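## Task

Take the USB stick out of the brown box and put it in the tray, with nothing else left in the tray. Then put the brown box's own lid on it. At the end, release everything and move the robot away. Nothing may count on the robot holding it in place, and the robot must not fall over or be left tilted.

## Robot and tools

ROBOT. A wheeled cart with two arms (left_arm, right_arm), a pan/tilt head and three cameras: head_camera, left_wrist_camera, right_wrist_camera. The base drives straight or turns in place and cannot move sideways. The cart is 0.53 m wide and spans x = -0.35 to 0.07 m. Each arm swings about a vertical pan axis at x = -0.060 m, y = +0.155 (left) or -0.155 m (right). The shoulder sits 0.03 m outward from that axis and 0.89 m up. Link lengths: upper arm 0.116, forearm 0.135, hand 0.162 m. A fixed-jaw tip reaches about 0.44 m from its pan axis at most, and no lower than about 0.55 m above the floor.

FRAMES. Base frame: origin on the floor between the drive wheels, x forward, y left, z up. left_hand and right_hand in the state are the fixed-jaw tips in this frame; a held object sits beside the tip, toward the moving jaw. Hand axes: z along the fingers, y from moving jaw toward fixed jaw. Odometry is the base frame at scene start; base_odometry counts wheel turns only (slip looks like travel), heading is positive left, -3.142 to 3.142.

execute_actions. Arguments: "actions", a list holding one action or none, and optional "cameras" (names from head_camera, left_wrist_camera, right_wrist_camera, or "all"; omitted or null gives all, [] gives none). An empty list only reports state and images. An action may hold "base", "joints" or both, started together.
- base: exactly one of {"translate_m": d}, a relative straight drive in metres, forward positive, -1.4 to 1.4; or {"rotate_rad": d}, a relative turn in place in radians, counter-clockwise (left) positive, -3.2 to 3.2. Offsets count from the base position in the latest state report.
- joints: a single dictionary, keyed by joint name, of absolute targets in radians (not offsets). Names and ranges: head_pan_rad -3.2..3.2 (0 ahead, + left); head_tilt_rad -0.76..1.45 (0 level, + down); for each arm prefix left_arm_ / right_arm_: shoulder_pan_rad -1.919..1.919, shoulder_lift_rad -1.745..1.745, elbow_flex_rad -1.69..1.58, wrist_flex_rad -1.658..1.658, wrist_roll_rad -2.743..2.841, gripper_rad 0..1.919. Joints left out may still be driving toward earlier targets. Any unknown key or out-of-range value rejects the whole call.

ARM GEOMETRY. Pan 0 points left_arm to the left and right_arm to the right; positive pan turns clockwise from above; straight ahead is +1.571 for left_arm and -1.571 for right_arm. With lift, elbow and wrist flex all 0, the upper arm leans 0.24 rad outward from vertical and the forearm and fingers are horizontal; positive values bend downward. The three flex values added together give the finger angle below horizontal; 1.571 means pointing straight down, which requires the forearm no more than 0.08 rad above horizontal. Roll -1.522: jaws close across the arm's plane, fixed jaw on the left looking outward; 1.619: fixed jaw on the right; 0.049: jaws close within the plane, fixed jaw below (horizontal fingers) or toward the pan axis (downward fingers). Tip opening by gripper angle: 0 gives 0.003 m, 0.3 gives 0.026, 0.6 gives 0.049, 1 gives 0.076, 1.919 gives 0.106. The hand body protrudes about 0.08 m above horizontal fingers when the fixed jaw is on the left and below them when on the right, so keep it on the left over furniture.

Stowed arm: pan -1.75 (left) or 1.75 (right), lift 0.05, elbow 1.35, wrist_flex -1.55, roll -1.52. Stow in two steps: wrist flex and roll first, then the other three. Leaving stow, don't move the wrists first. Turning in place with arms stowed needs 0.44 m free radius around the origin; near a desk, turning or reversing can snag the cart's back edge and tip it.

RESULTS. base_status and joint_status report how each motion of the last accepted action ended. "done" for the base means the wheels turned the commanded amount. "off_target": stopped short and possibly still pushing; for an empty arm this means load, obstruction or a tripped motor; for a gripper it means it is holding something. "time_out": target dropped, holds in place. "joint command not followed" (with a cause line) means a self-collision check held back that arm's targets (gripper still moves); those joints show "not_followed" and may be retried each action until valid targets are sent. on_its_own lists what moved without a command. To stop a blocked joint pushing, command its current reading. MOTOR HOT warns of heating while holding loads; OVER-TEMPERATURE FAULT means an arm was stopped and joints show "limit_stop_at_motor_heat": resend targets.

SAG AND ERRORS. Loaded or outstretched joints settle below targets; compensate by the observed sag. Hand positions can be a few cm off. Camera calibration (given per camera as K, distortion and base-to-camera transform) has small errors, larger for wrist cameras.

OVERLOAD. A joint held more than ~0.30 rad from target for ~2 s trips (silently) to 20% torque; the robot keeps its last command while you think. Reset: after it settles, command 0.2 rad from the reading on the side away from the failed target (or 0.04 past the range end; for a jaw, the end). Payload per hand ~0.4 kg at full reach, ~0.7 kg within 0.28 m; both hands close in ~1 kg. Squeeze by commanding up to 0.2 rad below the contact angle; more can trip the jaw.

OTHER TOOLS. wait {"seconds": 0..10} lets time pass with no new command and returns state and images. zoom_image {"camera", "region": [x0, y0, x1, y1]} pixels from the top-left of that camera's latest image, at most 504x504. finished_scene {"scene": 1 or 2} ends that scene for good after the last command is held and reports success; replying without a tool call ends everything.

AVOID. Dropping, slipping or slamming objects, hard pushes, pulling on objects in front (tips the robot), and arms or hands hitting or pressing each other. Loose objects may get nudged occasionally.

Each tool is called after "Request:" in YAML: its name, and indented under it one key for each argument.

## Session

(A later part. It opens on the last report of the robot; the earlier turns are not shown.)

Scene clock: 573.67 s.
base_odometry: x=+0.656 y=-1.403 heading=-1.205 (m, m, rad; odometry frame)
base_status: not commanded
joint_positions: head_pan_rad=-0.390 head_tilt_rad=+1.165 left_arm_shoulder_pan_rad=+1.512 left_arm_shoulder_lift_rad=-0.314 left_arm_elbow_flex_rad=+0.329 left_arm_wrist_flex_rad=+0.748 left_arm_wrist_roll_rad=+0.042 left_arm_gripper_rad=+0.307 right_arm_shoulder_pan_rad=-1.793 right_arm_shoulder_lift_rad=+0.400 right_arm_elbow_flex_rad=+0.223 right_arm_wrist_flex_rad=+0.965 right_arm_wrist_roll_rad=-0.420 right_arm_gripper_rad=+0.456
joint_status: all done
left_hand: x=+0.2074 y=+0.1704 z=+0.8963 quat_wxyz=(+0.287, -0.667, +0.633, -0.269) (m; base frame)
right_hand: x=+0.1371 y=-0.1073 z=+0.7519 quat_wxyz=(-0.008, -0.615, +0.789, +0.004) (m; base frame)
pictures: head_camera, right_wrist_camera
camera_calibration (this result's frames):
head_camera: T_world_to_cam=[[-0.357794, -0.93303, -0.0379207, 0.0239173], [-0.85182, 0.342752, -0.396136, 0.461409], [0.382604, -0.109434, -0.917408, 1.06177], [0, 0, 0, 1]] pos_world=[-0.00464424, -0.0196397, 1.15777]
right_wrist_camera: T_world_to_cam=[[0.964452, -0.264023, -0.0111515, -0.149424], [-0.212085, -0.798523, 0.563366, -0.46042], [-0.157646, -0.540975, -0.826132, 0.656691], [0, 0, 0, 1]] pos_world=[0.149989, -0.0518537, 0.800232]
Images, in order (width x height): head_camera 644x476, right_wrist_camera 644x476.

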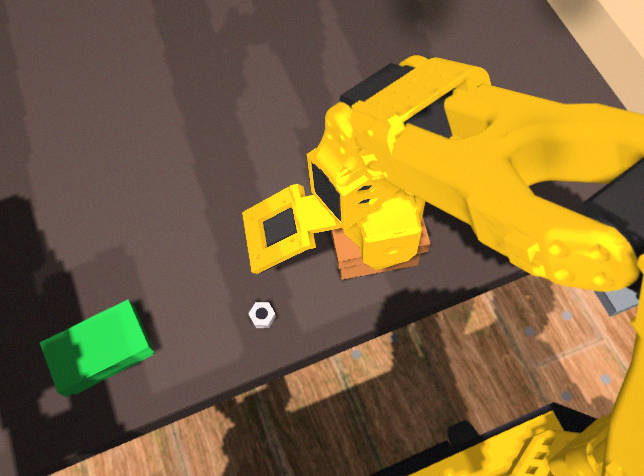

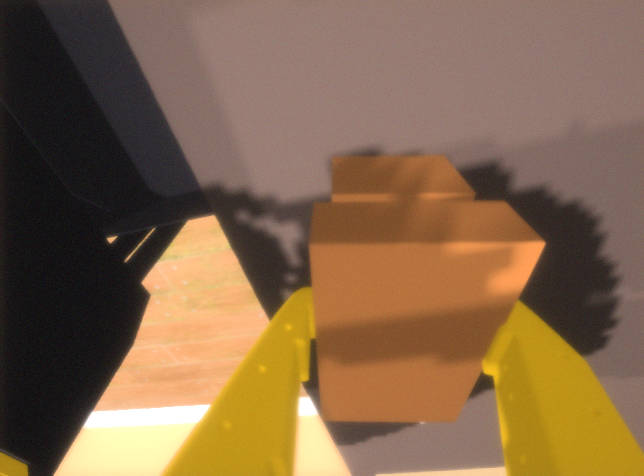

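Request:
zoom_image:
  camera: "right_wrist_camera"
  region: [290, 140, 560, 300]

Region (290, 140, 560, 300) of right_wrist_camera's 644x476 image, scaled by 1.867; it fills the top 299 rows of this view, and the rest is white.

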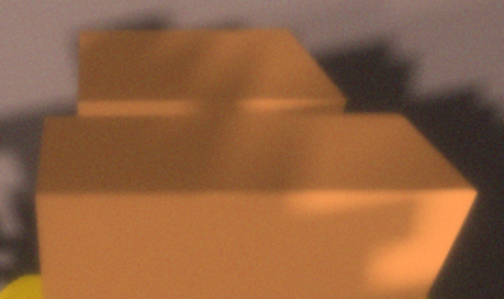

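Request:
execute_actions:
  actions:
    - {"joints": {"right_arm_shoulder_pan_rad": -1.022, "right_arm_shoulder_lift_rad": 0.341, "right_arm_elbow_flex_rad": 0.061, "right_arm_wrist_flex_rad": 1.1, "right_arm_wrist_roll_rad": 0.5, "head_pan_rad": -0.55, "head_tilt_rad": 1.15}}
  cameras: ["head_camera", "right_wrist_camera"]

Scene clock: 620.67 s.
base_odometry: x=+0.656 y=-1.403 heading=-1.205 (m, m, rad; odometry frame)
base_status: not commanded
joint_positions: head_pan_rad=-0.540 head_tilt_rad=+1.165 left_arm_shoulder_pan_rad=+1.512 left_arm_shoulder_lift_rad=-0.314 left_arm_elbow_flex_rad=+0.329 left_arm_wrist_flex_rad=+0.748 left_arm_wrist_roll_rad=+0.042 left_arm_gripper_rad=+0.307 right_arm_shoulder_pan_rad=-1.029 right_arm_shoulder_lift_rad=+0.385 right_arm_elbow_flex_rad=+0.088 right_arm_wrist_flex_rad=+1.094 right_arm_wrist_roll_rad=+0.490 right_arm_gripper_rad=+0.456
joint_status: all done
left_hand: x=+0.2074 y=+0.1704 z=+0.8963 quat_wxyz=(+0.287, -0.667, +0.633, -0.269) (m; base frame)
right_hand: x=+0.1220 y=-0.2691 z=+0.7705 quat_wxyz=(+0.001, -0.671, +0.742, -0.002) (m; base frame)
pictures: head_camera, right_wrist_camera
camera_calibration (this result's frames):
head_camera: T_world_to_cam=[[-0.493196, -0.869091, -0.0379207, 0.0175534], [-0.79104, 0.466188, -0.396136, 0.464266], [0.361956, -0.165376, -0.917408, 1.0608], [0, 0, 0, 1]] pos_world=[-0.00805445, -0.0257483, 1.15777]
right_wrist_camera: T_world_to_cam=[[0.992604, -0.121137, 0.00794728, -0.157088], [-0.104898, -0.822903, 0.558414, -0.619069], [-0.0611048, -0.555118, -0.829524, 0.569197], [0, 0, 0, 1]] pos_world=[0.125768, -0.212492, 0.819108]
Images, in order (width x height): head_camera 644x476, right_wrist_camera 644x476.

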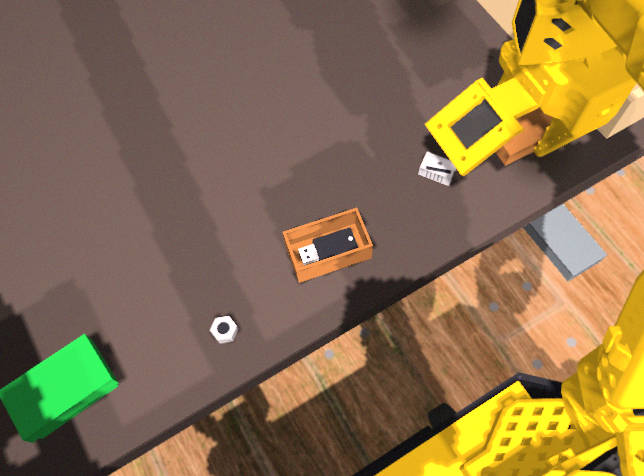

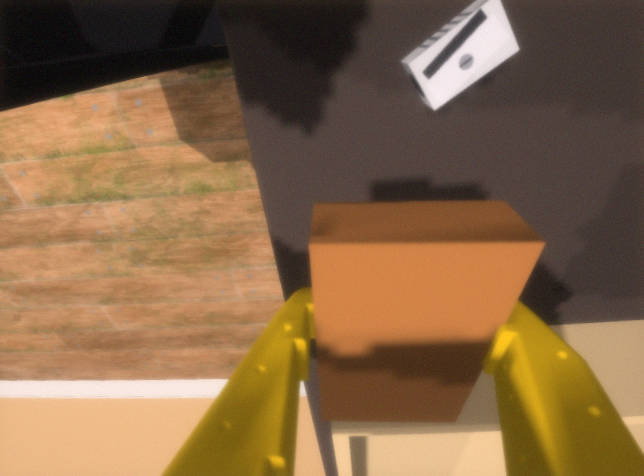

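Request:
zoom_image:
  camera: "head_camera"
  region: [270, 195, 390, 295]

Region (270, 195, 390, 295) of head_camera's 644x476 image, scaled by 4.200.

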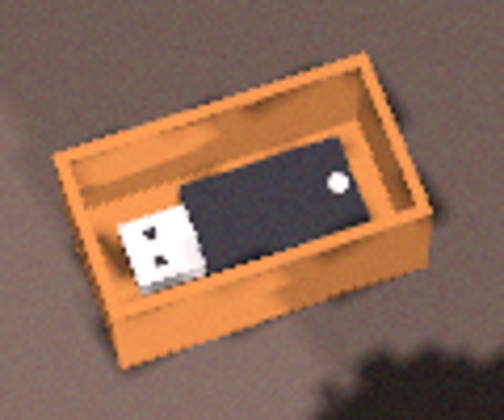

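Request:
execute_actions:
  actions:
    - {"joints": {"right_arm_shoulder_lift_rad": 0.618, "right_arm_elbow_flex_rad": 0.121, "right_arm_wrist_flex_rad": 0.811, "head_pan_rad": -0.85, "head_tilt_rad": 1.0}}
  cameras: ["head_camera", "right_wrist_camera"]

Scene clock: 741.63 s.
base_odometry: x=+0.656 y=-1.403 heading=-1.205 (m, m, rad; odometry frame)
base_status: not commanded
joint_positions: head_pan_rad=-0.840 head_tilt_rad=+1.015 left_arm_shoulder_pan_rad=+1.512 left_arm_shoulder_lift_rad=-0.314 left_arm_elbow_flex_rad=+0.329 left_arm_wrist_flex_rad=+0.748 left_arm_wrist_roll_rad=+0.042 left_arm_gripper_rad=+0.307 right_arm_shoulder_pan_rad=-1.029 right_arm_shoulder_lift_rad=+0.618 right_arm_elbow_flex_rad=+0.123 right_arm_wrist_flex_rad=+0.819 right_arm_wrist_roll_rad=+0.491 right_arm_gripper_rad=+0.455
joint_status: all done
left_hand: x=+0.2074 y=+0.1704 z=+0.8963 quat_wxyz=(+0.287, -0.667, +0.633, -0.269) (m; base frame)
right_hand: x=+0.1232 y=-0.2698 z=+0.7217 quat_wxyz=(+0.002, -0.671, +0.741, -0.005) (m; base frame)
pictures: head_camera, right_wrist_camera
camera_calibration (this result's frames):
head_camera: T_world_to_cam=[[-0.724395, -0.68855, -0.0339321, 0.00209622], [-0.571493, 0.627315, -0.529028, 0.627544], [0.385548, -0.363833, -0.847925, 0.981938], [0, 0, 0, 1]] pos_world=[-0.0184292, -0.0349626, 1.16467]
right_wrist_camera: T_world_to_cam=[[0.992732, -0.11958, 0.0135408, -0.161591], [-0.106574, -0.821289, 0.56047, -0.593141], [-0.0559002, -0.55784, -0.828064, 0.52597], [0, 0, 0, 1]] pos_world=[0.126605, -0.213056, 0.770162]
Images, in order (width x height): head_camera 644x476, right_wrist_camera 644x476.

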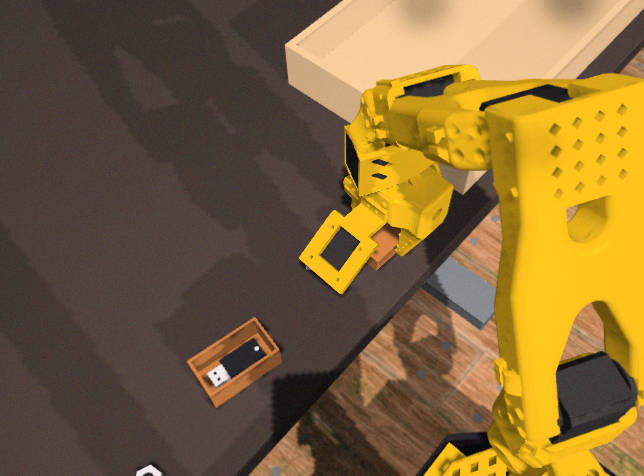

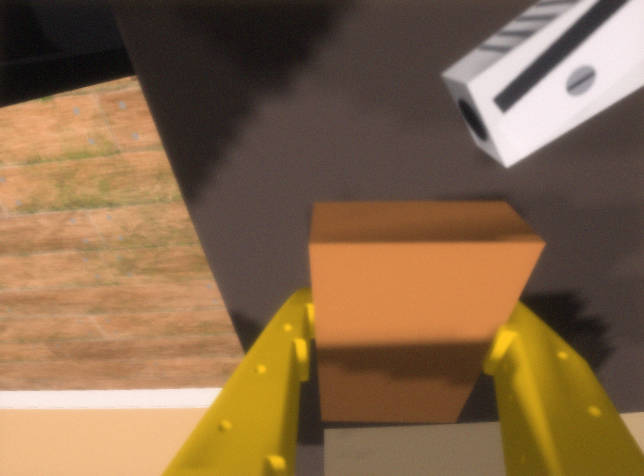

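Request:
execute_actions:
  actions:
    - {"joints": {"right_arm_gripper_rad": 0.62}}
  cameras: ["right_wrist_camera"]

Scene clock: 747.47 s.
base_odometry: x=+0.656 y=-1.403 heading=-1.205 (m, m, rad; odometry frame)
base_status: not commanded
joint_positions: head_pan_rad=-0.840 head_tilt_rad=+1.015 left_arm_shoulder_pan_rad=+1.512 left_arm_shoulder_lift_rad=-0.314 left_arm_elbow_flex_rad=+0.329 left_arm_wrist_flex_rad=+0.748 left_arm_wrist_roll_rad=+0.042 left_arm_gripper_rad=+0.307 right_arm_shoulder_pan_rad=-1.029 right_arm_shoulder_lift_rad=+0.619 right_arm_elbow_flex_rad=+0.123 right_arm_wrist_flex_rad=+0.817 right_arm_wrist_roll_rad=+0.491 right_arm_gripper_rad=+0.610
joint_status: all done
left_hand: x=+0.2074 y=+0.1704 z=+0.8963 quat_wxyz=(+0.287, -0.667, +0.633, -0.269) (m; base frame)
right_hand: x=+0.1232 y=-0.2698 z=+0.7214 quat_wxyz=(+0.002, -0.671, +0.741, -0.005) (m; base frame)
pictures: right_wrist_camera
camera_calibration (this result's frames):
right_wrist_camera: T_world_to_cam=[[0.992732, -0.11958, 0.0135408, -0.16157], [-0.106574, -0.821289, 0.56047, -0.59297], [-0.0559002, -0.55784, -0.828064, 0.525731], [0, 0, 0, 1]] pos_world=[0.12659, -0.213046, 0.769869]
Images, in order (width x height): right_wrist_camera 644x476.

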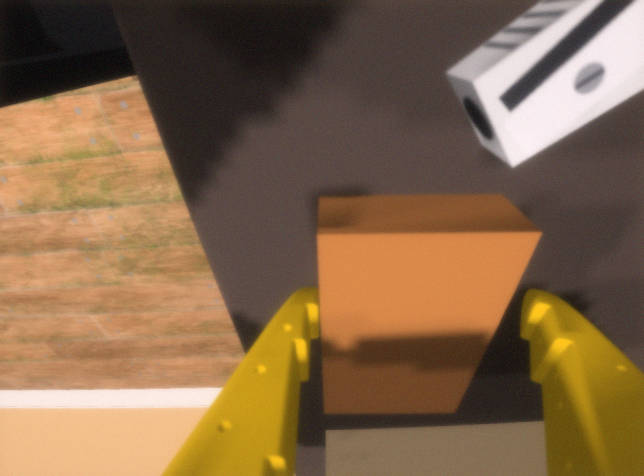

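Request:
execute_actions:
  actions:
    - {"joints": {"right_arm_shoulder_lift_rad": 0.345, "right_arm_wrist_flex_rad": 1.062, "head_pan_rad": -0.55, "head_tilt_rad": 1.15}}
  cameras: []

Request:
execute_actions:
  actions:
    - {"joints": {"right_arm_shoulder_pan_rad": -1.8, "right_arm_shoulder_lift_rad": 0.3, "right_arm_elbow_flex_rad": 0.2, "right_arm_wrist_flex_rad": 1.04, "right_arm_wrist_roll_rad": -0.43, "right_arm_gripper_rad": 0.65}}
  cameras: ["head_camera", "right_wrist_camera"]

Scene clock: 775.13 s.
base_odometry: x=+0.656 y=-1.403 heading=-1.205 (m, m, rad; odometry frame)
base_status: not commanded
joint_positions: head_pan_rad=-0.560 head_tilt_rad=+1.145 left_arm_shoulder_pan_rad=+1.512 left_arm_shoulder_lift_rad=-0.314 left_arm_elbow_flex_rad=+0.329 left_arm_wrist_flex_rad=+0.748 left_arm_wrist_roll_rad=+0.042 left_arm_gripper_rad=+0.307 right_arm_shoulder_pan_rad=-1.029 right_arm_shoulder_lift_rad=+0.389 right_arm_elbow_flex_rad=+0.123 right_arm_wrist_flex_rad=+1.057 right_arm_wrist_roll_rad=+0.491 right_arm_gripper_rad=+0.611
joint_status: all done
left_hand: x=+0.2074 y=+0.1704 z=+0.8963 quat_wxyz=(+0.287, -0.667, +0.633, -0.269) (m; base frame)
right_hand: x=+0.1200 y=-0.2678 z=+0.7654 quat_wxyz=(+0.000, -0.671, +0.741, -0.001) (m; base frame)
pictures: none
No camera images: the call's "cameras" was empty. Leave "cameras" out to get every camera's image.

Scene clock: 776.60 s.
base_odometry: x=+0.656 y=-1.403 heading=-1.205 (m, m, rad; odometry frame)
base_status: not commanded
joint_positions: head_pan_rad=-0.560 head_tilt_rad=+1.145 left_arm_shoulder_pan_rad=+1.512 left_arm_shoulder_lift_rad=-0.314 left_arm_elbow_flex_rad=+0.329 left_arm_wrist_flex_rad=+0.748 left_arm_wrist_roll_rad=+0.042 left_arm_gripper_rad=+0.307 right_arm_shoulder_pan_rad=-1.793 right_arm_shoulder_lift_rad=+0.343 right_arm_elbow_flex_rad=+0.201 right_arm_wrist_flex_rad=+1.044 right_arm_wrist_roll_rad=-0.421 right_arm_gripper_rad=+0.641
joint_status: all done
left_hand: x=+0.2074 y=+0.1704 z=+0.8963 quat_wxyz=(+0.287, -0.667, +0.633, -0.269) (m; base frame)
right_hand: x=+0.1370 y=-0.1073 z=+0.7648 quat_wxyz=(-0.008, -0.614, +0.789, +0.004) (m; base frame)
pictures: head_camera, right_wrist_camera
camera_calibration (this result's frames):
head_camera: T_world_to_cam=[[-0.509833, -0.859459, -0.0374367, 0.0162144], [-0.774693, 0.477601, -0.414425, 0.486085], [0.374061, -0.182286, -0.909313, 1.05206], [0, 0, 0, 1]] pos_world=[-0.0086996, -0.0264448, 1.1587]
right_wrist_camera: T_world_to_cam=[[0.964028, -0.265506, -0.0124924, -0.148227], [-0.212469, -0.797992, 0.563973, -0.468055], [-0.159707, -0.541032, -0.825699, 0.667213], [0, 0, 0, 1]] pos_world=[0.150006, -0.0518762, 0.813036]
Images, in order (width x height): head_camera 644x476, right_wrist_camera 644x476.

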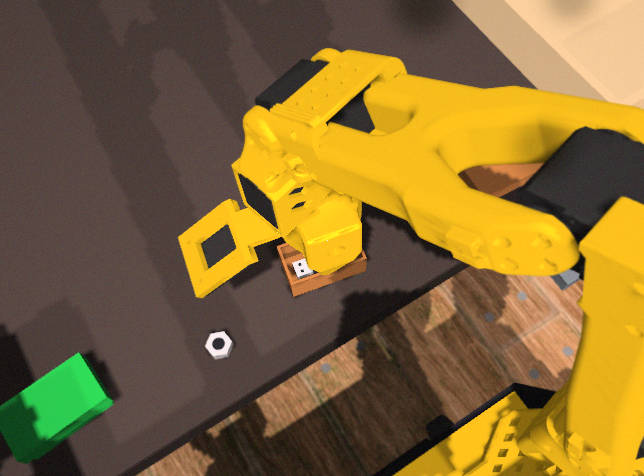

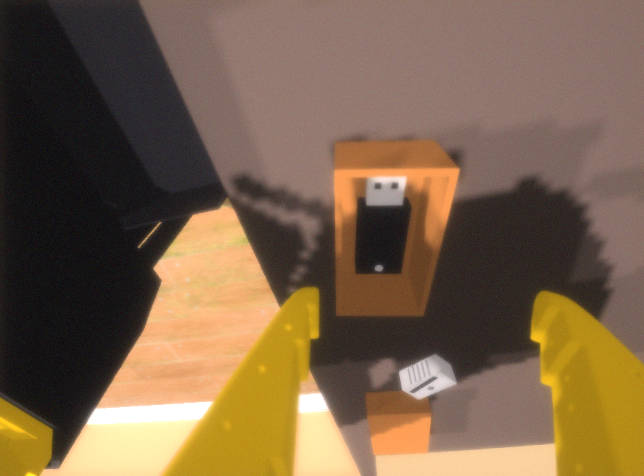

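Request:
zoom_image:
  camera: "right_wrist_camera"
  region: [290, 130, 480, 340]

Region (290, 130, 480, 340) of right_wrist_camera's 644x476 image, scaled by 2.400; it fills the left 456 columns of this view, and the rest is white.

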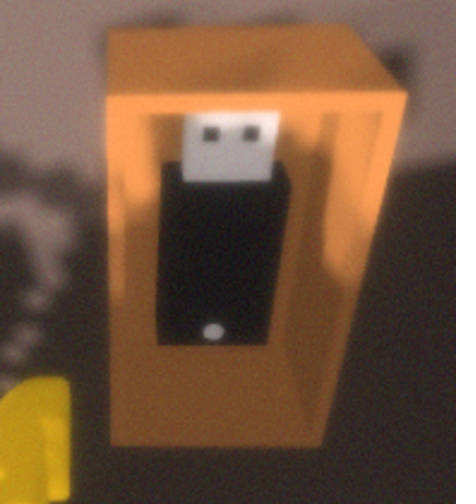

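Request:
execute_actions:
  actions:
    - {"joints": {"right_arm_shoulder_pan_rad": -1.777, "right_arm_shoulder_lift_rad": 0.497, "right_arm_elbow_flex_rad": 0.23, "right_arm_wrist_flex_rad": 0.84, "right_arm_wrist_roll_rad": -0.4}}
  cameras: ["right_wrist_camera"]

Scene clock: 810.27 s.
base_odometry: x=+0.656 y=-1.403 heading=-1.205 (m, m, rad; odometry frame)
base_status: not commanded
joint_positions: head_pan_rad=-0.560 head_tilt_rad=+1.145 left_arm_shoulder_pan_rad=+1.512 left_arm_shoulder_lift_rad=-0.314 left_arm_elbow_flex_rad=+0.329 left_arm_wrist_flex_rad=+0.748 left_arm_wrist_roll_rad=+0.042 left_arm_gripper_rad=+0.307 right_arm_shoulder_pan_rad=-1.783 right_arm_shoulder_lift_rad=+0.509 right_arm_elbow_flex_rad=+0.232 right_arm_wrist_flex_rad=+0.847 right_arm_wrist_roll_rad=-0.409 right_arm_gripper_rad=+0.641
joint_status: all done
left_hand: x=+0.2074 y=+0.1704 z=+0.8963 quat_wxyz=(+0.287, -0.667, +0.633, -0.269) (m; base frame)
right_hand: x=+0.1376 y=-0.1092 z=+0.7311 quat_wxyz=(-0.008, -0.615, +0.788, +0.004) (m; base frame)
pictures: right_wrist_camera
camera_calibration (this result's frames):
right_wrist_camera: T_world_to_cam=[[0.964855, -0.262543, -0.0112355, -0.150486], [-0.210839, -0.798946, 0.563233, -0.450172], [-0.156849, -0.54107, -0.826221, 0.638465], [0, 0, 0, 1]] pos_world=[0.150427, -0.053718, 0.779375]
Images, in order (width x height): right_wrist_camera 644x476.

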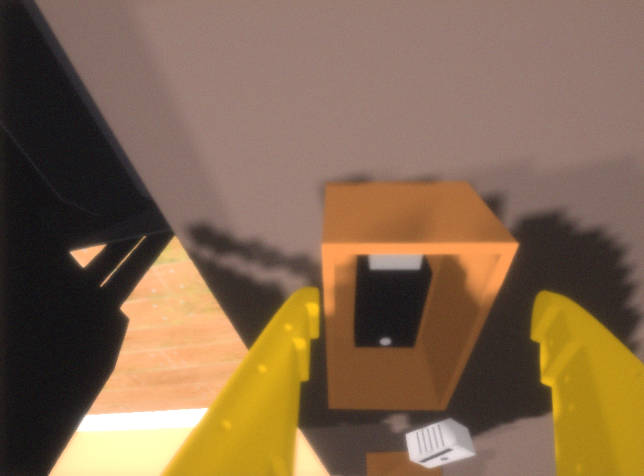

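Request:
execute_actions:
  actions:
    - {"joints": {"right_arm_gripper_rad": 0.25}}
  cameras: ["right_wrist_camera"]

Scene clock: 815.90 s.
base_odometry: x=+0.656 y=-1.403 heading=-1.205 (m, m, rad; odometry frame)
base_status: not commanded
joint_positions: head_pan_rad=-0.560 head_tilt_rad=+1.145 left_arm_shoulder_pan_rad=+1.512 left_arm_shoulder_lift_rad=-0.314 left_arm_elbow_flex_rad=+0.329 left_arm_wrist_flex_rad=+0.748 left_arm_wrist_roll_rad=+0.042 left_arm_gripper_rad=+0.307 right_arm_shoulder_pan_rad=-1.783 right_arm_shoulder_lift_rad=+0.509 right_arm_elbow_flex_rad=+0.232 right_arm_wrist_flex_rad=+0.847 right_arm_wrist_roll_rad=-0.409 right_arm_gripper_rad=+0.377
joint_status: right_arm_gripper_rad off_target (ended at +0.377, target +0.250)
left_hand: x=+0.2074 y=+0.1704 z=+0.8963 quat_wxyz=(+0.287, -0.667, +0.633, -0.269) (m; base frame)
right_hand: x=+0.1376 y=-0.1092 z=+0.7311 quat_wxyz=(-0.008, -0.615, +0.788, +0.004) (m; base frame)
pictures: right_wrist_camera
camera_calibration (this result's frames):
right_wrist_camera: T_world_to_cam=[[0.964855, -0.262543, -0.0112355, -0.150486], [-0.210839, -0.798946, 0.563233, -0.450172], [-0.156849, -0.54107, -0.826221, 0.638465], [0, 0, 0, 1]] pos_world=[0.150427, -0.053718, 0.779375]
Images, in order (width x height): right_wrist_camera 644x476.

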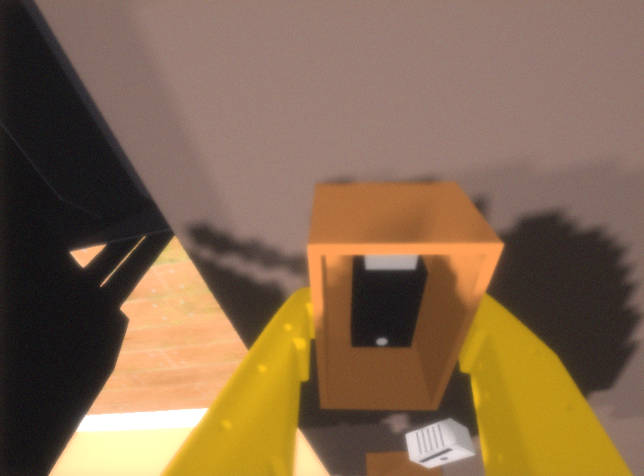

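Request:
execute_actions:
  actions:
    - {"joints": {"right_arm_shoulder_pan_rad": -1.704, "right_arm_shoulder_lift_rad": 0.448, "right_arm_wrist_roll_rad": -1.6}}
  cameras: ["head_camera", "right_wrist_camera"]

Scene clock: 850.57 s.
base_odometry: x=+0.656 y=-1.403 heading=-1.205 (m, m, rad; odometry frame)
base_status: not commanded
joint_positions: head_pan_rad=-0.560 head_tilt_rad=+1.145 left_arm_shoulder_pan_rad=+1.512 left_arm_shoulder_lift_rad=-0.314 left_arm_elbow_flex_rad=+0.329 left_arm_wrist_flex_rad=+0.748 left_arm_wrist_roll_rad=+0.042 left_arm_gripper_rad=+0.307 right_arm_shoulder_pan_rad=-1.711 right_arm_shoulder_lift_rad=+0.494 right_arm_elbow_flex_rad=+0.232 right_arm_wrist_flex_rad=+0.847 right_arm_wrist_roll_rad=-1.590 right_arm_gripper_rad=+0.377
joint_status: all done
left_hand: x=+0.2074 y=+0.1704 z=+0.8963 quat_wxyz=(+0.287, -0.667, +0.633, -0.269) (m; base frame)
right_hand: x=+0.1496 y=-0.1176 z=+0.7337 quat_wxyz=(-0.001, -0.036, +0.999, +0.000) (m; base frame)
pictures: head_camera, right_wrist_camera
camera_calibration (this result's frames):
head_camera: T_world_to_cam=[[-0.50983, -0.85946, -0.0374368, 0.0162147], [-0.774695, 0.4776, -0.414422, 0.486082], [0.374059, -0.182283, -0.909314, 1.05206], [0, 0, 0, 1]] pos_world=[-0.00869949, -0.0264447, 1.1587]
right_wrist_camera: T_world_to_cam=[[0.0518715, -0.998646, 0.00383418, -0.125235], [-0.828779, -0.0409056, 0.55808, -0.270458], [-0.557167, -0.0321261, -0.829779, 0.760356], [0, 0, 0, 1]] pos_world=[0.205992, -0.111702, 0.782344]
Images, in order (width x height): head_camera 644x476, right_wrist_camera 644x476.

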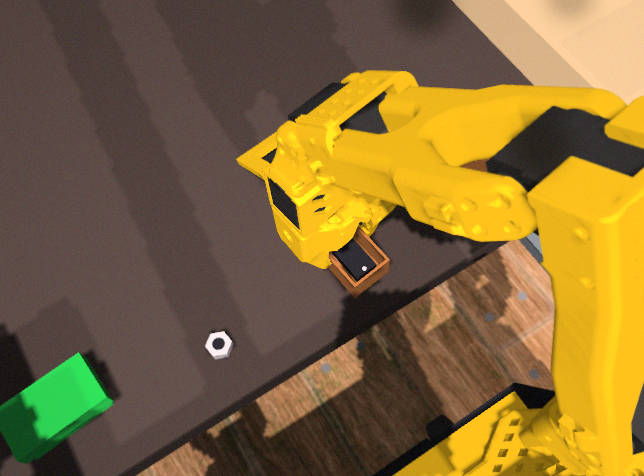

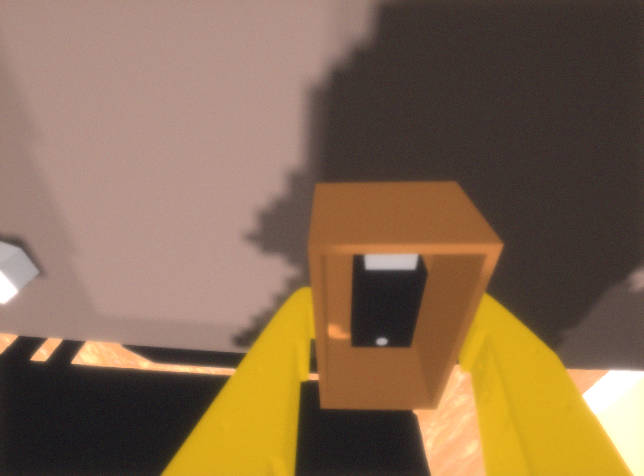

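Request:
execute_actions:
  actions:
    - {"joints": {"right_arm_shoulder_lift_rad": 0.497, "right_arm_gripper_rad": 0.52}}
  cameras: ["right_wrist_camera"]

Scene clock: 856.60 s.
base_odometry: x=+0.656 y=-1.403 heading=-1.205 (m, m, rad; odometry frame)
base_status: not commanded
joint_positions: head_pan_rad=-0.560 head_tilt_rad=+1.145 left_arm_shoulder_pan_rad=+1.512 left_arm_shoulder_lift_rad=-0.314 left_arm_elbow_flex_rad=+0.329 left_arm_wrist_flex_rad=+0.748 left_arm_wrist_roll_rad=+0.042 left_arm_gripper_rad=+0.307 right_arm_shoulder_pan_rad=-1.711 right_arm_shoulder_lift_rad=+0.509 right_arm_elbow_flex_rad=+0.232 right_arm_wrist_flex_rad=+0.847 right_arm_wrist_roll_rad=-1.590 right_arm_gripper_rad=+0.510
joint_status: all done
left_hand: x=+0.2074 y=+0.1704 z=+0.8963 quat_wxyz=(+0.287, -0.667, +0.633, -0.269) (m; base frame)
right_hand: x=+0.1472 y=-0.1179 z=+0.7309 quat_wxyz=(-0.008, -0.036, +0.999, -0.001) (m; base frame)
pictures: right_wrist_camera
camera_calibration (this result's frames):
right_wrist_camera: T_world_to_cam=[[0.05194, -0.998637, 0.00518962, -0.126444], [-0.820206, -0.039694, 0.570689, -0.281292], [-0.569705, -0.0338982, -0.82115, 0.752], [0, 0, 0, 1]] pos_world=[0.204268, -0.111945, 0.778691]
Images, in order (width x height): right_wrist_camera 644x476.

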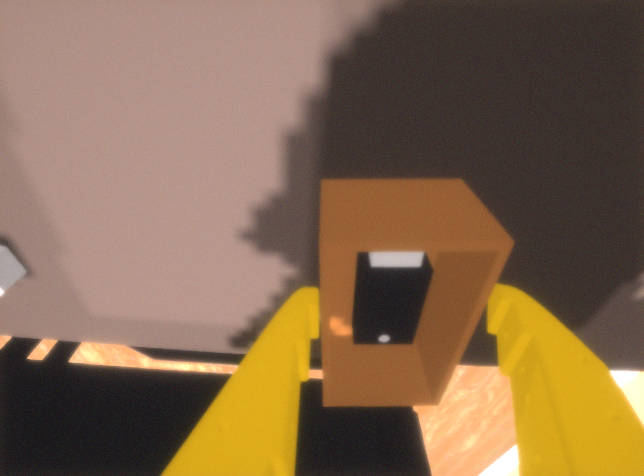

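Request:
execute_actions:
  actions:
    - {"base": {"translate_m": -0.09}, "joints": {"right_arm_wrist_flex_rad": -1.27, "right_arm_gripper_rad": 0.6, "head_pan_rad": -0.4, "head_tilt_rad": 1.05}}
  cameras: ["head_camera"]

Scene clock: 905.27 s.
base_odometry: x=+0.624 y=-1.319 heading=-1.209 (m, m, rad; odometry frame)
base_status: done
joint_positions: head_pan_rad=-0.410 head_tilt_rad=+1.065 left_arm_shoulder_pan_rad=+1.512 left_arm_shoulder_lift_rad=-0.315 left_arm_elbow_flex_rad=+0.329 left_arm_wrist_flex_rad=+0.748 left_arm_wrist_roll_rad=+0.042 left_arm_gripper_rad=+0.307 right_arm_shoulder_pan_rad=-1.711 right_arm_shoulder_lift_rad=+0.515 right_arm_elbow_flex_rad=+0.234 right_arm_wrist_flex_rad=-1.258 right_arm_wrist_roll_rad=-1.590 right_arm_gripper_rad=+0.591
joint_status: all done
left_hand: x=+0.2074 y=+0.1704 z=+0.8967 quat_wxyz=(+0.288, -0.667, +0.633, -0.269) (m; base frame)
right_hand: x=+0.2880 y=-0.0980 z=+0.9687 quat_wxyz=(+0.858, -0.018, +0.506, +0.090) (m; base frame)
pictures: head_camera
camera_calibration (this result's frames):
head_camera: T_world_to_cam=[[-0.37298, -0.927166, -0.0353495, 0.0202441], [-0.804255, 0.342064, -0.485969, 0.567043], [0.462665, -0.152827, -0.873261, 1.01472], [0, 0, 0, 1]] pos_world=[-0.00587996, -0.0201183, 1.1624]
Images, in order (width x height): head_camera 644x476.

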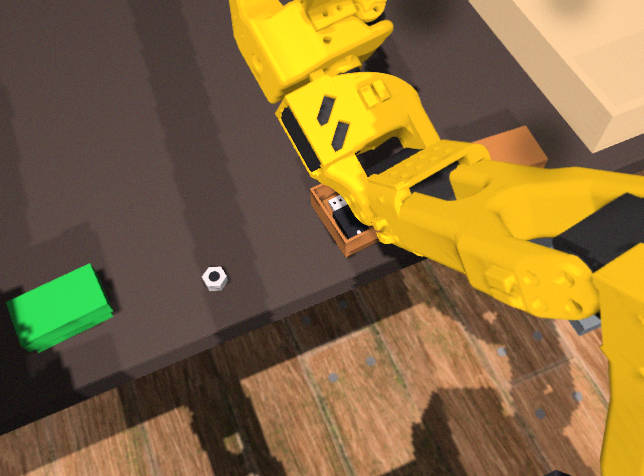

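Request:
execute_actions:
  actions:
    - {"joints": {"right_arm_shoulder_pan_rad": -1.671, "right_arm_shoulder_lift_rad": 0.965, "right_arm_elbow_flex_rad": 0.52, "right_arm_wrist_roll_rad": -1.54}}
  cameras: ["head_camera", "right_wrist_camera"]

Scene clock: 916.67 s.
base_odometry: x=+0.624 y=-1.319 heading=-1.209 (m, m, rad; odometry frame)
base_status: not commanded
joint_positions: head_pan_rad=-0.410 head_tilt_rad=+1.065 left_arm_shoulder_pan_rad=+1.512 left_arm_shoulder_lift_rad=-0.315 left_arm_elbow_flex_rad=+0.329 left_arm_wrist_flex_rad=+0.748 left_arm_wrist_roll_rad=+0.042 left_arm_gripper_rad=+0.307 right_arm_shoulder_pan_rad=-1.677 right_arm_shoulder_lift_rad=+0.978 right_arm_elbow_flex_rad=+0.521 right_arm_wrist_flex_rad=-1.260 right_arm_wrist_roll_rad=-1.550 right_arm_gripper_rad=+0.591
joint_status: all done
left_hand: x=+0.2074 y=+0.1704 z=+0.8967 quat_wxyz=(+0.288, -0.667, +0.633, -0.269) (m; base frame)
right_hand: x=+0.2477 y=-0.1143 z=+0.7614 quat_wxyz=(+0.616, -0.031, +0.786, +0.042) (m; base frame)
pictures: head_camera, right_wrist_camera
camera_calibration (this result's frames):
head_camera: T_world_to_cam=[[-0.37298, -0.927166, -0.0353495, 0.0202441], [-0.804255, 0.342064, -0.485969, 0.567043], [0.462666, -0.152827, -0.873261, 1.01472], [0, 0, 0, 1]] pos_world=[-0.00587996, -0.0201183, 1.1624]
right_wrist_camera: T_world_to_cam=[[0.0912974, -0.994744, -0.0463504, -0.0982546], [-0.737895, -0.0363215, -0.673938, 0.711548], [0.668712, 0.0957305, -0.737333, 0.478672], [0, 0, 0, 1]] pos_world=[0.213924, -0.117717, 0.827926]
Images, in order (width x height): head_camera 644x476, right_wrist_camera 644x476.

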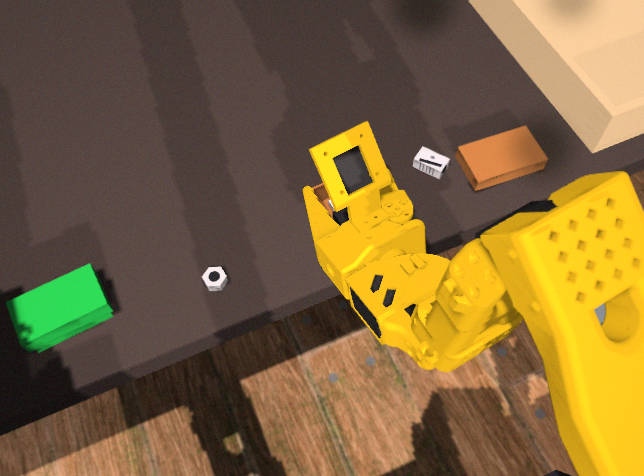

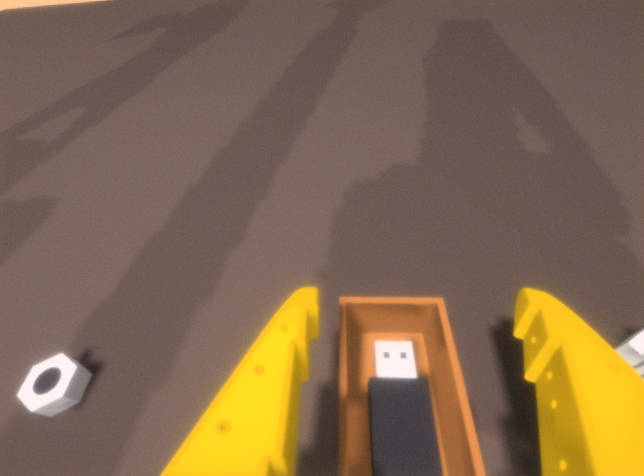

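Request:
zoom_image:
  camera: "right_wrist_camera"
  region: [280, 276, 540, 476]

Region (280, 276, 540, 476) of right_wrist_camera's 644x476 image, scaled by 1.938; it fills the top 388 rows of this view, and the rest is white.

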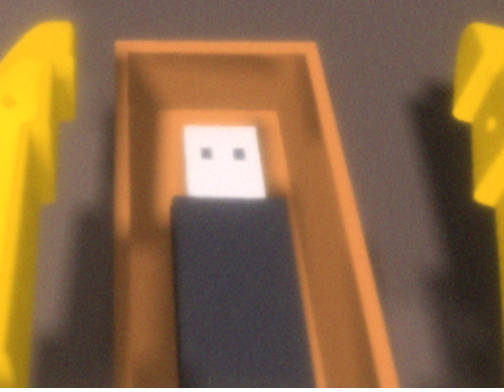

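Request:
execute_actions:
  actions:
    - {"joints": {"right_arm_shoulder_pan_rad": -1.659, "right_arm_shoulder_lift_rad": 1.077, "right_arm_elbow_flex_rad": 0.591, "right_arm_wrist_flex_rad": -1.364, "right_arm_wrist_roll_rad": -1.512}}
  cameras: ["head_camera", "right_wrist_camera"]

Scene clock: 976.17 s.
base_odometry: x=+0.624 y=-1.319 heading=-1.209 (m, m, rad; odometry frame)
base_status: not commanded
joint_positions: head_pan_rad=-0.410 head_tilt_rad=+1.065 left_arm_shoulder_pan_rad=+1.512 left_arm_shoulder_lift_rad=-0.315 left_arm_elbow_flex_rad=+0.329 left_arm_wrist_flex_rad=+0.748 left_arm_wrist_roll_rad=+0.042 left_arm_gripper_rad=+0.307 right_arm_shoulder_pan_rad=-1.665 right_arm_shoulder_lift_rad=+1.087 right_arm_elbow_flex_rad=+0.588 right_arm_wrist_flex_rad=-1.350 right_arm_wrist_roll_rad=-1.523 right_arm_gripper_rad=+0.591
joint_status: all done
left_hand: x=+0.2074 y=+0.1704 z=+0.8967 quat_wxyz=(+0.288, -0.667, +0.633, -0.269) (m; base frame)
right_hand: x=+0.2242 y=-0.1203 z=+0.7353 quat_wxyz=(+0.583, -0.038, +0.811, +0.028) (m; base frame)
pictures: head_camera, right_wrist_camera
camera_calibration (this result's frames):
head_camera: T_world_to_cam=[[-0.37298, -0.927166, -0.0353495, 0.0202441], [-0.804255, 0.342064, -0.485969, 0.567043], [0.462666, -0.152827, -0.873261, 1.01472], [0, 0, 0, 1]] pos_world=[-0.00587996, -0.0201183, 1.1624]
right_wrist_camera: T_world_to_cam=[[0.0840464, -0.996286, -0.0187345, -0.122204], [-0.791254, -0.0552984, -0.608982, 0.638383], [0.605684, 0.0660065, -0.792963, 0.527174], [0, 0, 0, 1]] pos_world=[0.196093, -0.121245, 0.804503]
Images, in order (width x height): head_camera 644x476, right_wrist_camera 644x476.

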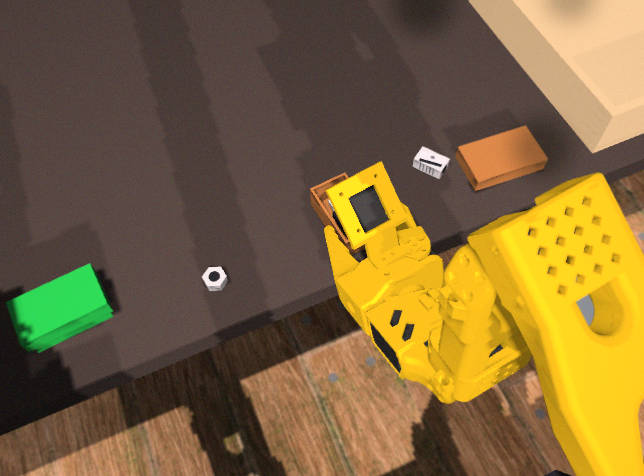

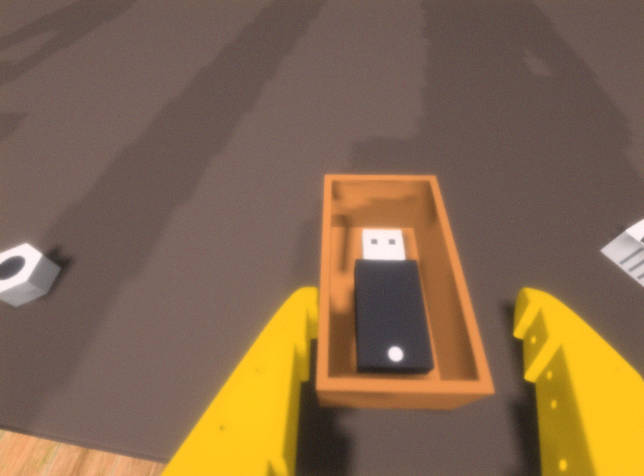

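Request:
zoom_image:
  camera: "right_wrist_camera"
  region: [280, 160, 560, 430]

Region (280, 160, 560, 430) of right_wrist_camera's 644x476 image, scaled by 1.800; it fills the top 486 rows of this view, and the rest is white.

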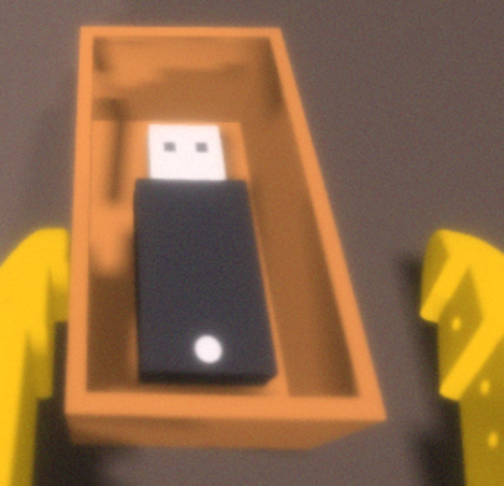

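Request:
execute_actions:
  actions:
    - {"joints": {"right_arm_gripper_rad": 0.23}}
  cameras: ["right_wrist_camera"]

Scene clock: 993.20 s.
base_odometry: x=+0.624 y=-1.319 heading=-1.209 (m, m, rad; odometry frame)
base_status: not commanded
joint_positions: head_pan_rad=-0.410 head_tilt_rad=+1.065 left_arm_shoulder_pan_rad=+1.512 left_arm_shoulder_lift_rad=-0.315 left_arm_elbow_flex_rad=+0.329 left_arm_wrist_flex_rad=+0.748 left_arm_wrist_roll_rad=+0.042 left_arm_gripper_rad=+0.307 right_arm_shoulder_pan_rad=-1.665 right_arm_shoulder_lift_rad=+1.087 right_arm_elbow_flex_rad=+0.588 right_arm_wrist_flex_rad=-1.352 right_arm_wrist_roll_rad=-1.523 right_arm_gripper_rad=+0.379
joint_status: right_arm_gripper_rad off_target (ended at +0.379, target +0.230)
left_hand: x=+0.2074 y=+0.1704 z=+0.8967 quat_wxyz=(+0.288, -0.667, +0.633, -0.269) (m; base frame)
right_hand: x=+0.2243 y=-0.1203 z=+0.7356 quat_wxyz=(+0.583, -0.038, +0.811, +0.028) (m; base frame)
pictures: right_wrist_camera
camera_calibration (this result's frames):
right_wrist_camera: T_world_to_cam=[[0.084075, -0.996283, -0.0187502, -0.122193], [-0.790323, -0.0552103, -0.610198, 0.639283], [0.606894, 0.066121, -0.792027, 0.526365], [0, 0, 0, 1]] pos_world=[0.196066, -0.121248, 0.804694]
Images, in order (width x height): right_wrist_camera 644x476.

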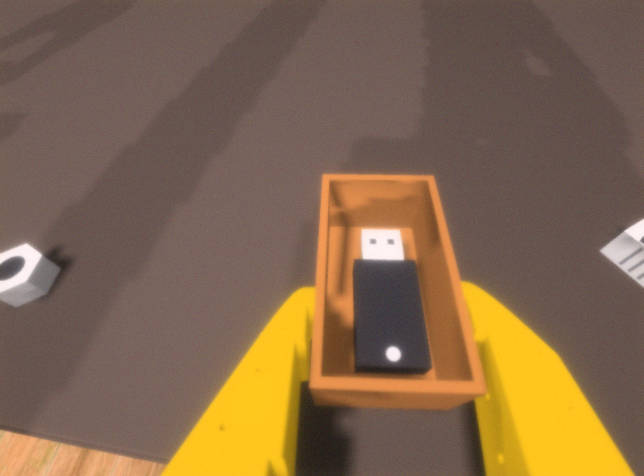

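Request:
execute_actions:
  actions:
    - {"joints": {"right_arm_shoulder_lift_rad": 0.95, "head_pan_rad": -0.85, "head_tilt_rad": 0.9}}
  cameras: ["head_camera", "right_wrist_camera"]

Scene clock: 1014.23 s.
base_odometry: x=+0.624 y=-1.319 heading=-1.209 (m, m, rad; odometry frame)
base_status: not commanded
joint_positions: head_pan_rad=-0.840 head_tilt_rad=+0.915 left_arm_shoulder_pan_rad=+1.512 left_arm_shoulder_lift_rad=-0.315 left_arm_elbow_flex_rad=+0.329 left_arm_wrist_flex_rad=+0.748 left_arm_wrist_roll_rad=+0.042 left_arm_gripper_rad=+0.307 right_arm_shoulder_pan_rad=-1.665 right_arm_shoulder_lift_rad=+0.995 right_arm_elbow_flex_rad=+0.590 right_arm_wrist_flex_rad=-1.352 right_arm_wrist_roll_rad=-1.523 right_arm_gripper_rad=+0.379
joint_status: all done
left_hand: x=+0.2074 y=+0.1704 z=+0.8967 quat_wxyz=(+0.288, -0.667, +0.633, -0.269) (m; base frame)
right_hand: x=+0.2375 y=-0.1191 z=+0.7595 quat_wxyz=(+0.619, -0.037, +0.784, +0.029) (m; base frame)
pictures: head_camera, right_wrist_camera
camera_calibration (this result's frames):
head_camera: T_world_to_cam=[[-0.722226, -0.69097, -0.0308408, -0.00135992], [-0.533349, 0.584757, -0.611227, 0.723947], [0.440373, -0.424995, -0.790854, 0.918826], [0, 0, 0, 1]] pos_world=[-0.0194923, -0.0337764, 1.16911]
right_wrist_camera: T_world_to_cam=[[0.0858036, -0.996119, -0.0195948, -0.121359], [-0.732191, -0.0497071, -0.679283, 0.703683], [0.675673, 0.0726321, -0.733615, 0.477343], [0, 0, 0, 1]] pos_world=[0.203116, -0.12058, 0.825808]
Images, in order (width x height): head_camera 644x476, right_wrist_camera 644x476.

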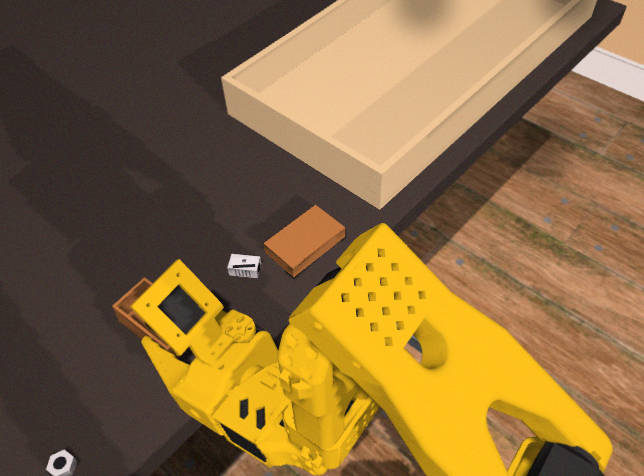

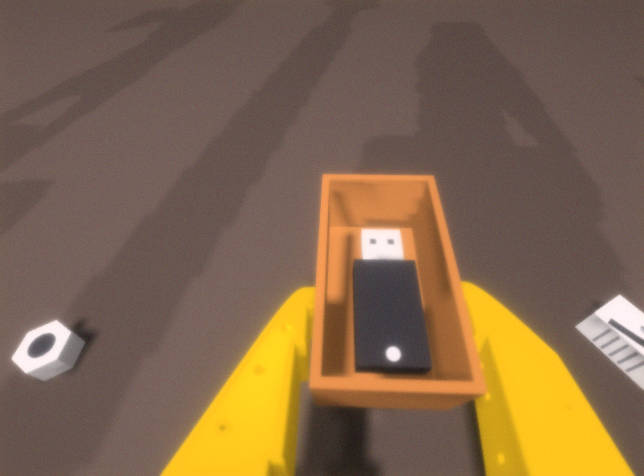

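Request:
execute_actions:
  actions: []

Scene clock: 1037.27 s.
base_odometry: x=+0.624 y=-1.319 heading=-1.209 (m, m, rad; odometry frame)
base_status: not commanded
joint_positions: head_pan_rad=-0.840 head_tilt_rad=+0.915 left_arm_shoulder_pan_rad=+1.512 left_arm_shoulder_lift_rad=-0.315 left_arm_elbow_flex_rad=+0.329 left_arm_wrist_flex_rad=+0.748 left_arm_wrist_roll_rad=+0.042 left_arm_gripper_rad=+0.307 right_arm_shoulder_pan_rad=-1.665 right_arm_shoulder_lift_rad=+0.995 right_arm_elbow_flex_rad=+0.590 right_arm_wrist_flex_rad=-1.352 right_arm_wrist_roll_rad=-1.523 right_arm_gripper_rad=+0.379
joint_status: all done
left_hand: x=+0.2074 y=+0.1704 z=+0.8967 quat_wxyz=(+0.288, -0.667, +0.633, -0.269) (m; base frame)
right_hand: x=+0.2375 y=-0.1191 z=+0.7595 quat_wxyz=(+0.619, -0.037, +0.784, +0.029) (m; base frame)
pictures: head_camera, left_wrist_camera, right_wrist_camera
camera_calibration (this result's frames):
head_camera: T_world_to_cam=[[-0.722225, -0.69097, -0.0308408, -0.00135993], [-0.533349, 0.584757, -0.611227, 0.723947], [0.440374, -0.424995, -0.790854, 0.918826], [0, 0, 0, 1]] pos_world=[-0.0194923, -0.0337764, 1.16911]
left_wrist_camera: T_world_to_cam=[[0.684134, 0.0803293, 0.724919, -0.811263], [-0.293935, -0.879264, 0.37483, -0.0996336], [0.667505, -0.469513, -0.577923, 0.5258], [0, 0, 0, 1]] pos_world=[0.174753, 0.224434, 0.929317]
right_wrist_camera: T_world_to_cam=[[0.0858036, -0.996119, -0.0195948, -0.121359], [-0.732191, -0.0497071, -0.679283, 0.703683], [0.675673, 0.0726321, -0.733615, 0.477343], [0, 0, 0, 1]] pos_world=[0.203116, -0.12058, 0.825808]
Images, in order (width x height): head_camera 644x476, left_wrist_camera 644x476, right_wrist_camera 644x476.

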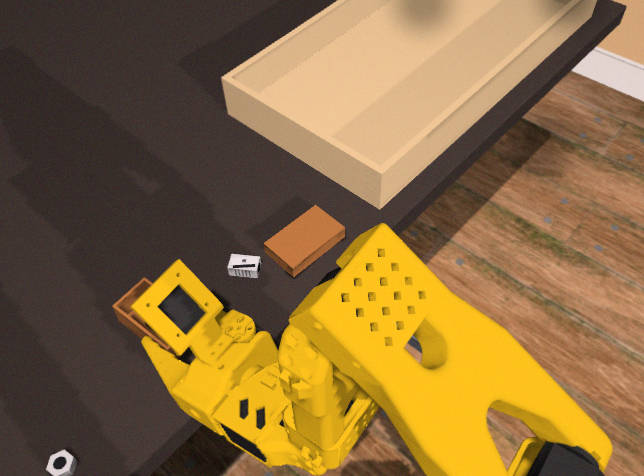

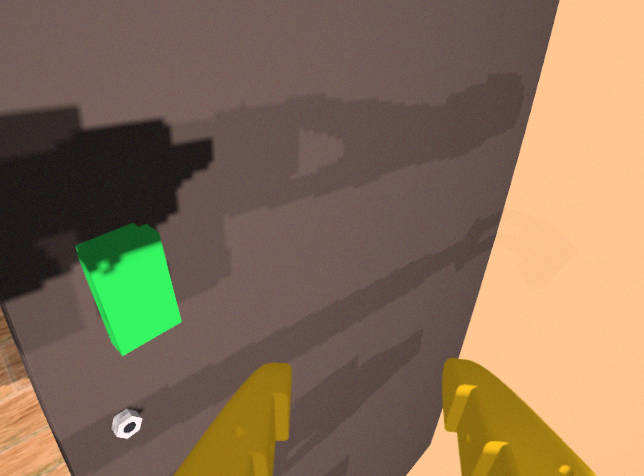

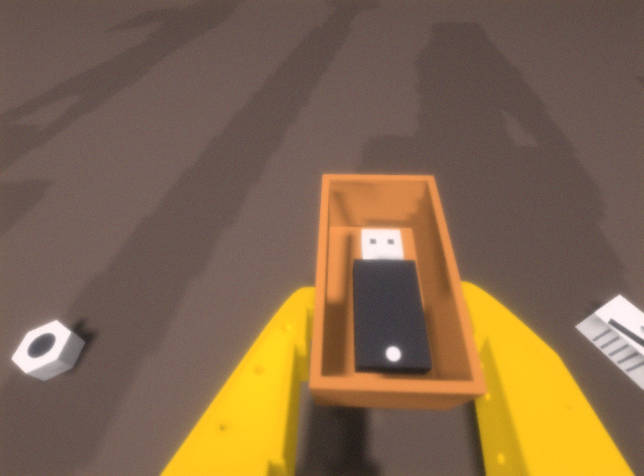

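Request:
execute_actions:
  actions:
    - {"joints": {"right_arm_shoulder_lift_rad": 0.44, "right_arm_wrist_flex_rad": -0.745, "head_pan_rad": -0.95, "head_tilt_rad": 0.8}}
  cameras: ["head_camera", "right_wrist_camera"]

Scene clock: 1135.37 s.
base_odometry: x=+0.624 y=-1.319 heading=-1.209 (m, m, rad; odometry frame)
base_status: not commanded
joint_positions: head_pan_rad=-0.940 head_tilt_rad=+0.815 left_arm_shoulder_pan_rad=+1.512 left_arm_shoulder_lift_rad=-0.315 left_arm_elbow_flex_rad=+0.329 left_arm_wrist_flex_rad=+0.748 left_arm_wrist_roll_rad=+0.042 left_arm_gripper_rad=+0.307 right_arm_shoulder_pan_rad=-1.665 right_arm_shoulder_lift_rad=+0.487 right_arm_elbow_flex_rad=+0.591 right_arm_wrist_flex_rad=-0.746 right_arm_wrist_roll_rad=-1.523 right_arm_gripper_rad=+0.379
joint_status: all done
left_hand: x=+0.2074 y=+0.1704 z=+0.8967 quat_wxyz=(+0.288, -0.667, +0.633, -0.269) (m; base frame)
right_hand: x=+0.2657 y=-0.1164 z=+0.8113 quat_wxyz=(+0.580, -0.038, +0.814, +0.028) (m; base frame)
pictures: head_camera, right_wrist_camera
camera_calibration (this result's frames):
head_camera: T_world_to_cam=[[-0.785876, -0.617776, -0.0274384, -0.00826771], [-0.433898, 0.582491, -0.68734, 0.816228], [0.440605, -0.528259, -0.725817, 0.843979], [0, 0, 0, 1]] pos_world=[-0.0241992, -0.0347143, 1.17337]
right_wrist_camera: T_world_to_cam=[[0.0839036, -0.996299, -0.0186555, -0.120384], [-0.795881, -0.0557364, -0.602882, 0.71384], [0.599611, 0.0654316, -0.797612, 0.56734], [0, 0, 0, 1]] pos_world=[0.238049, -0.117273, 0.880633]
Images, in order (width x height): head_camera 644x476, right_wrist_camera 644x476.

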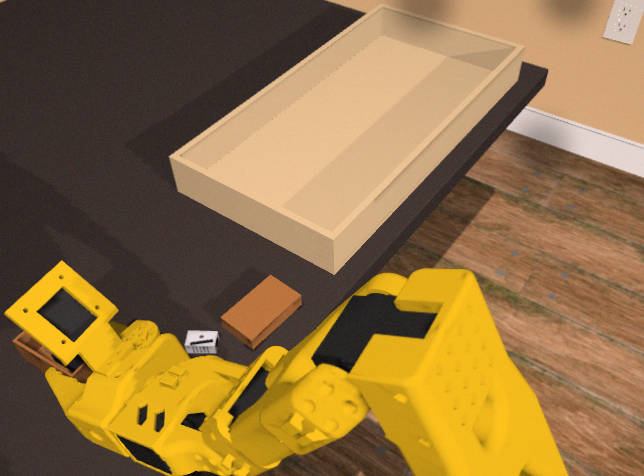

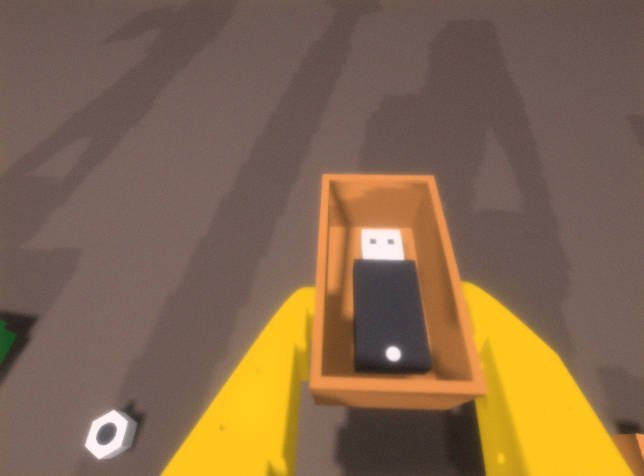

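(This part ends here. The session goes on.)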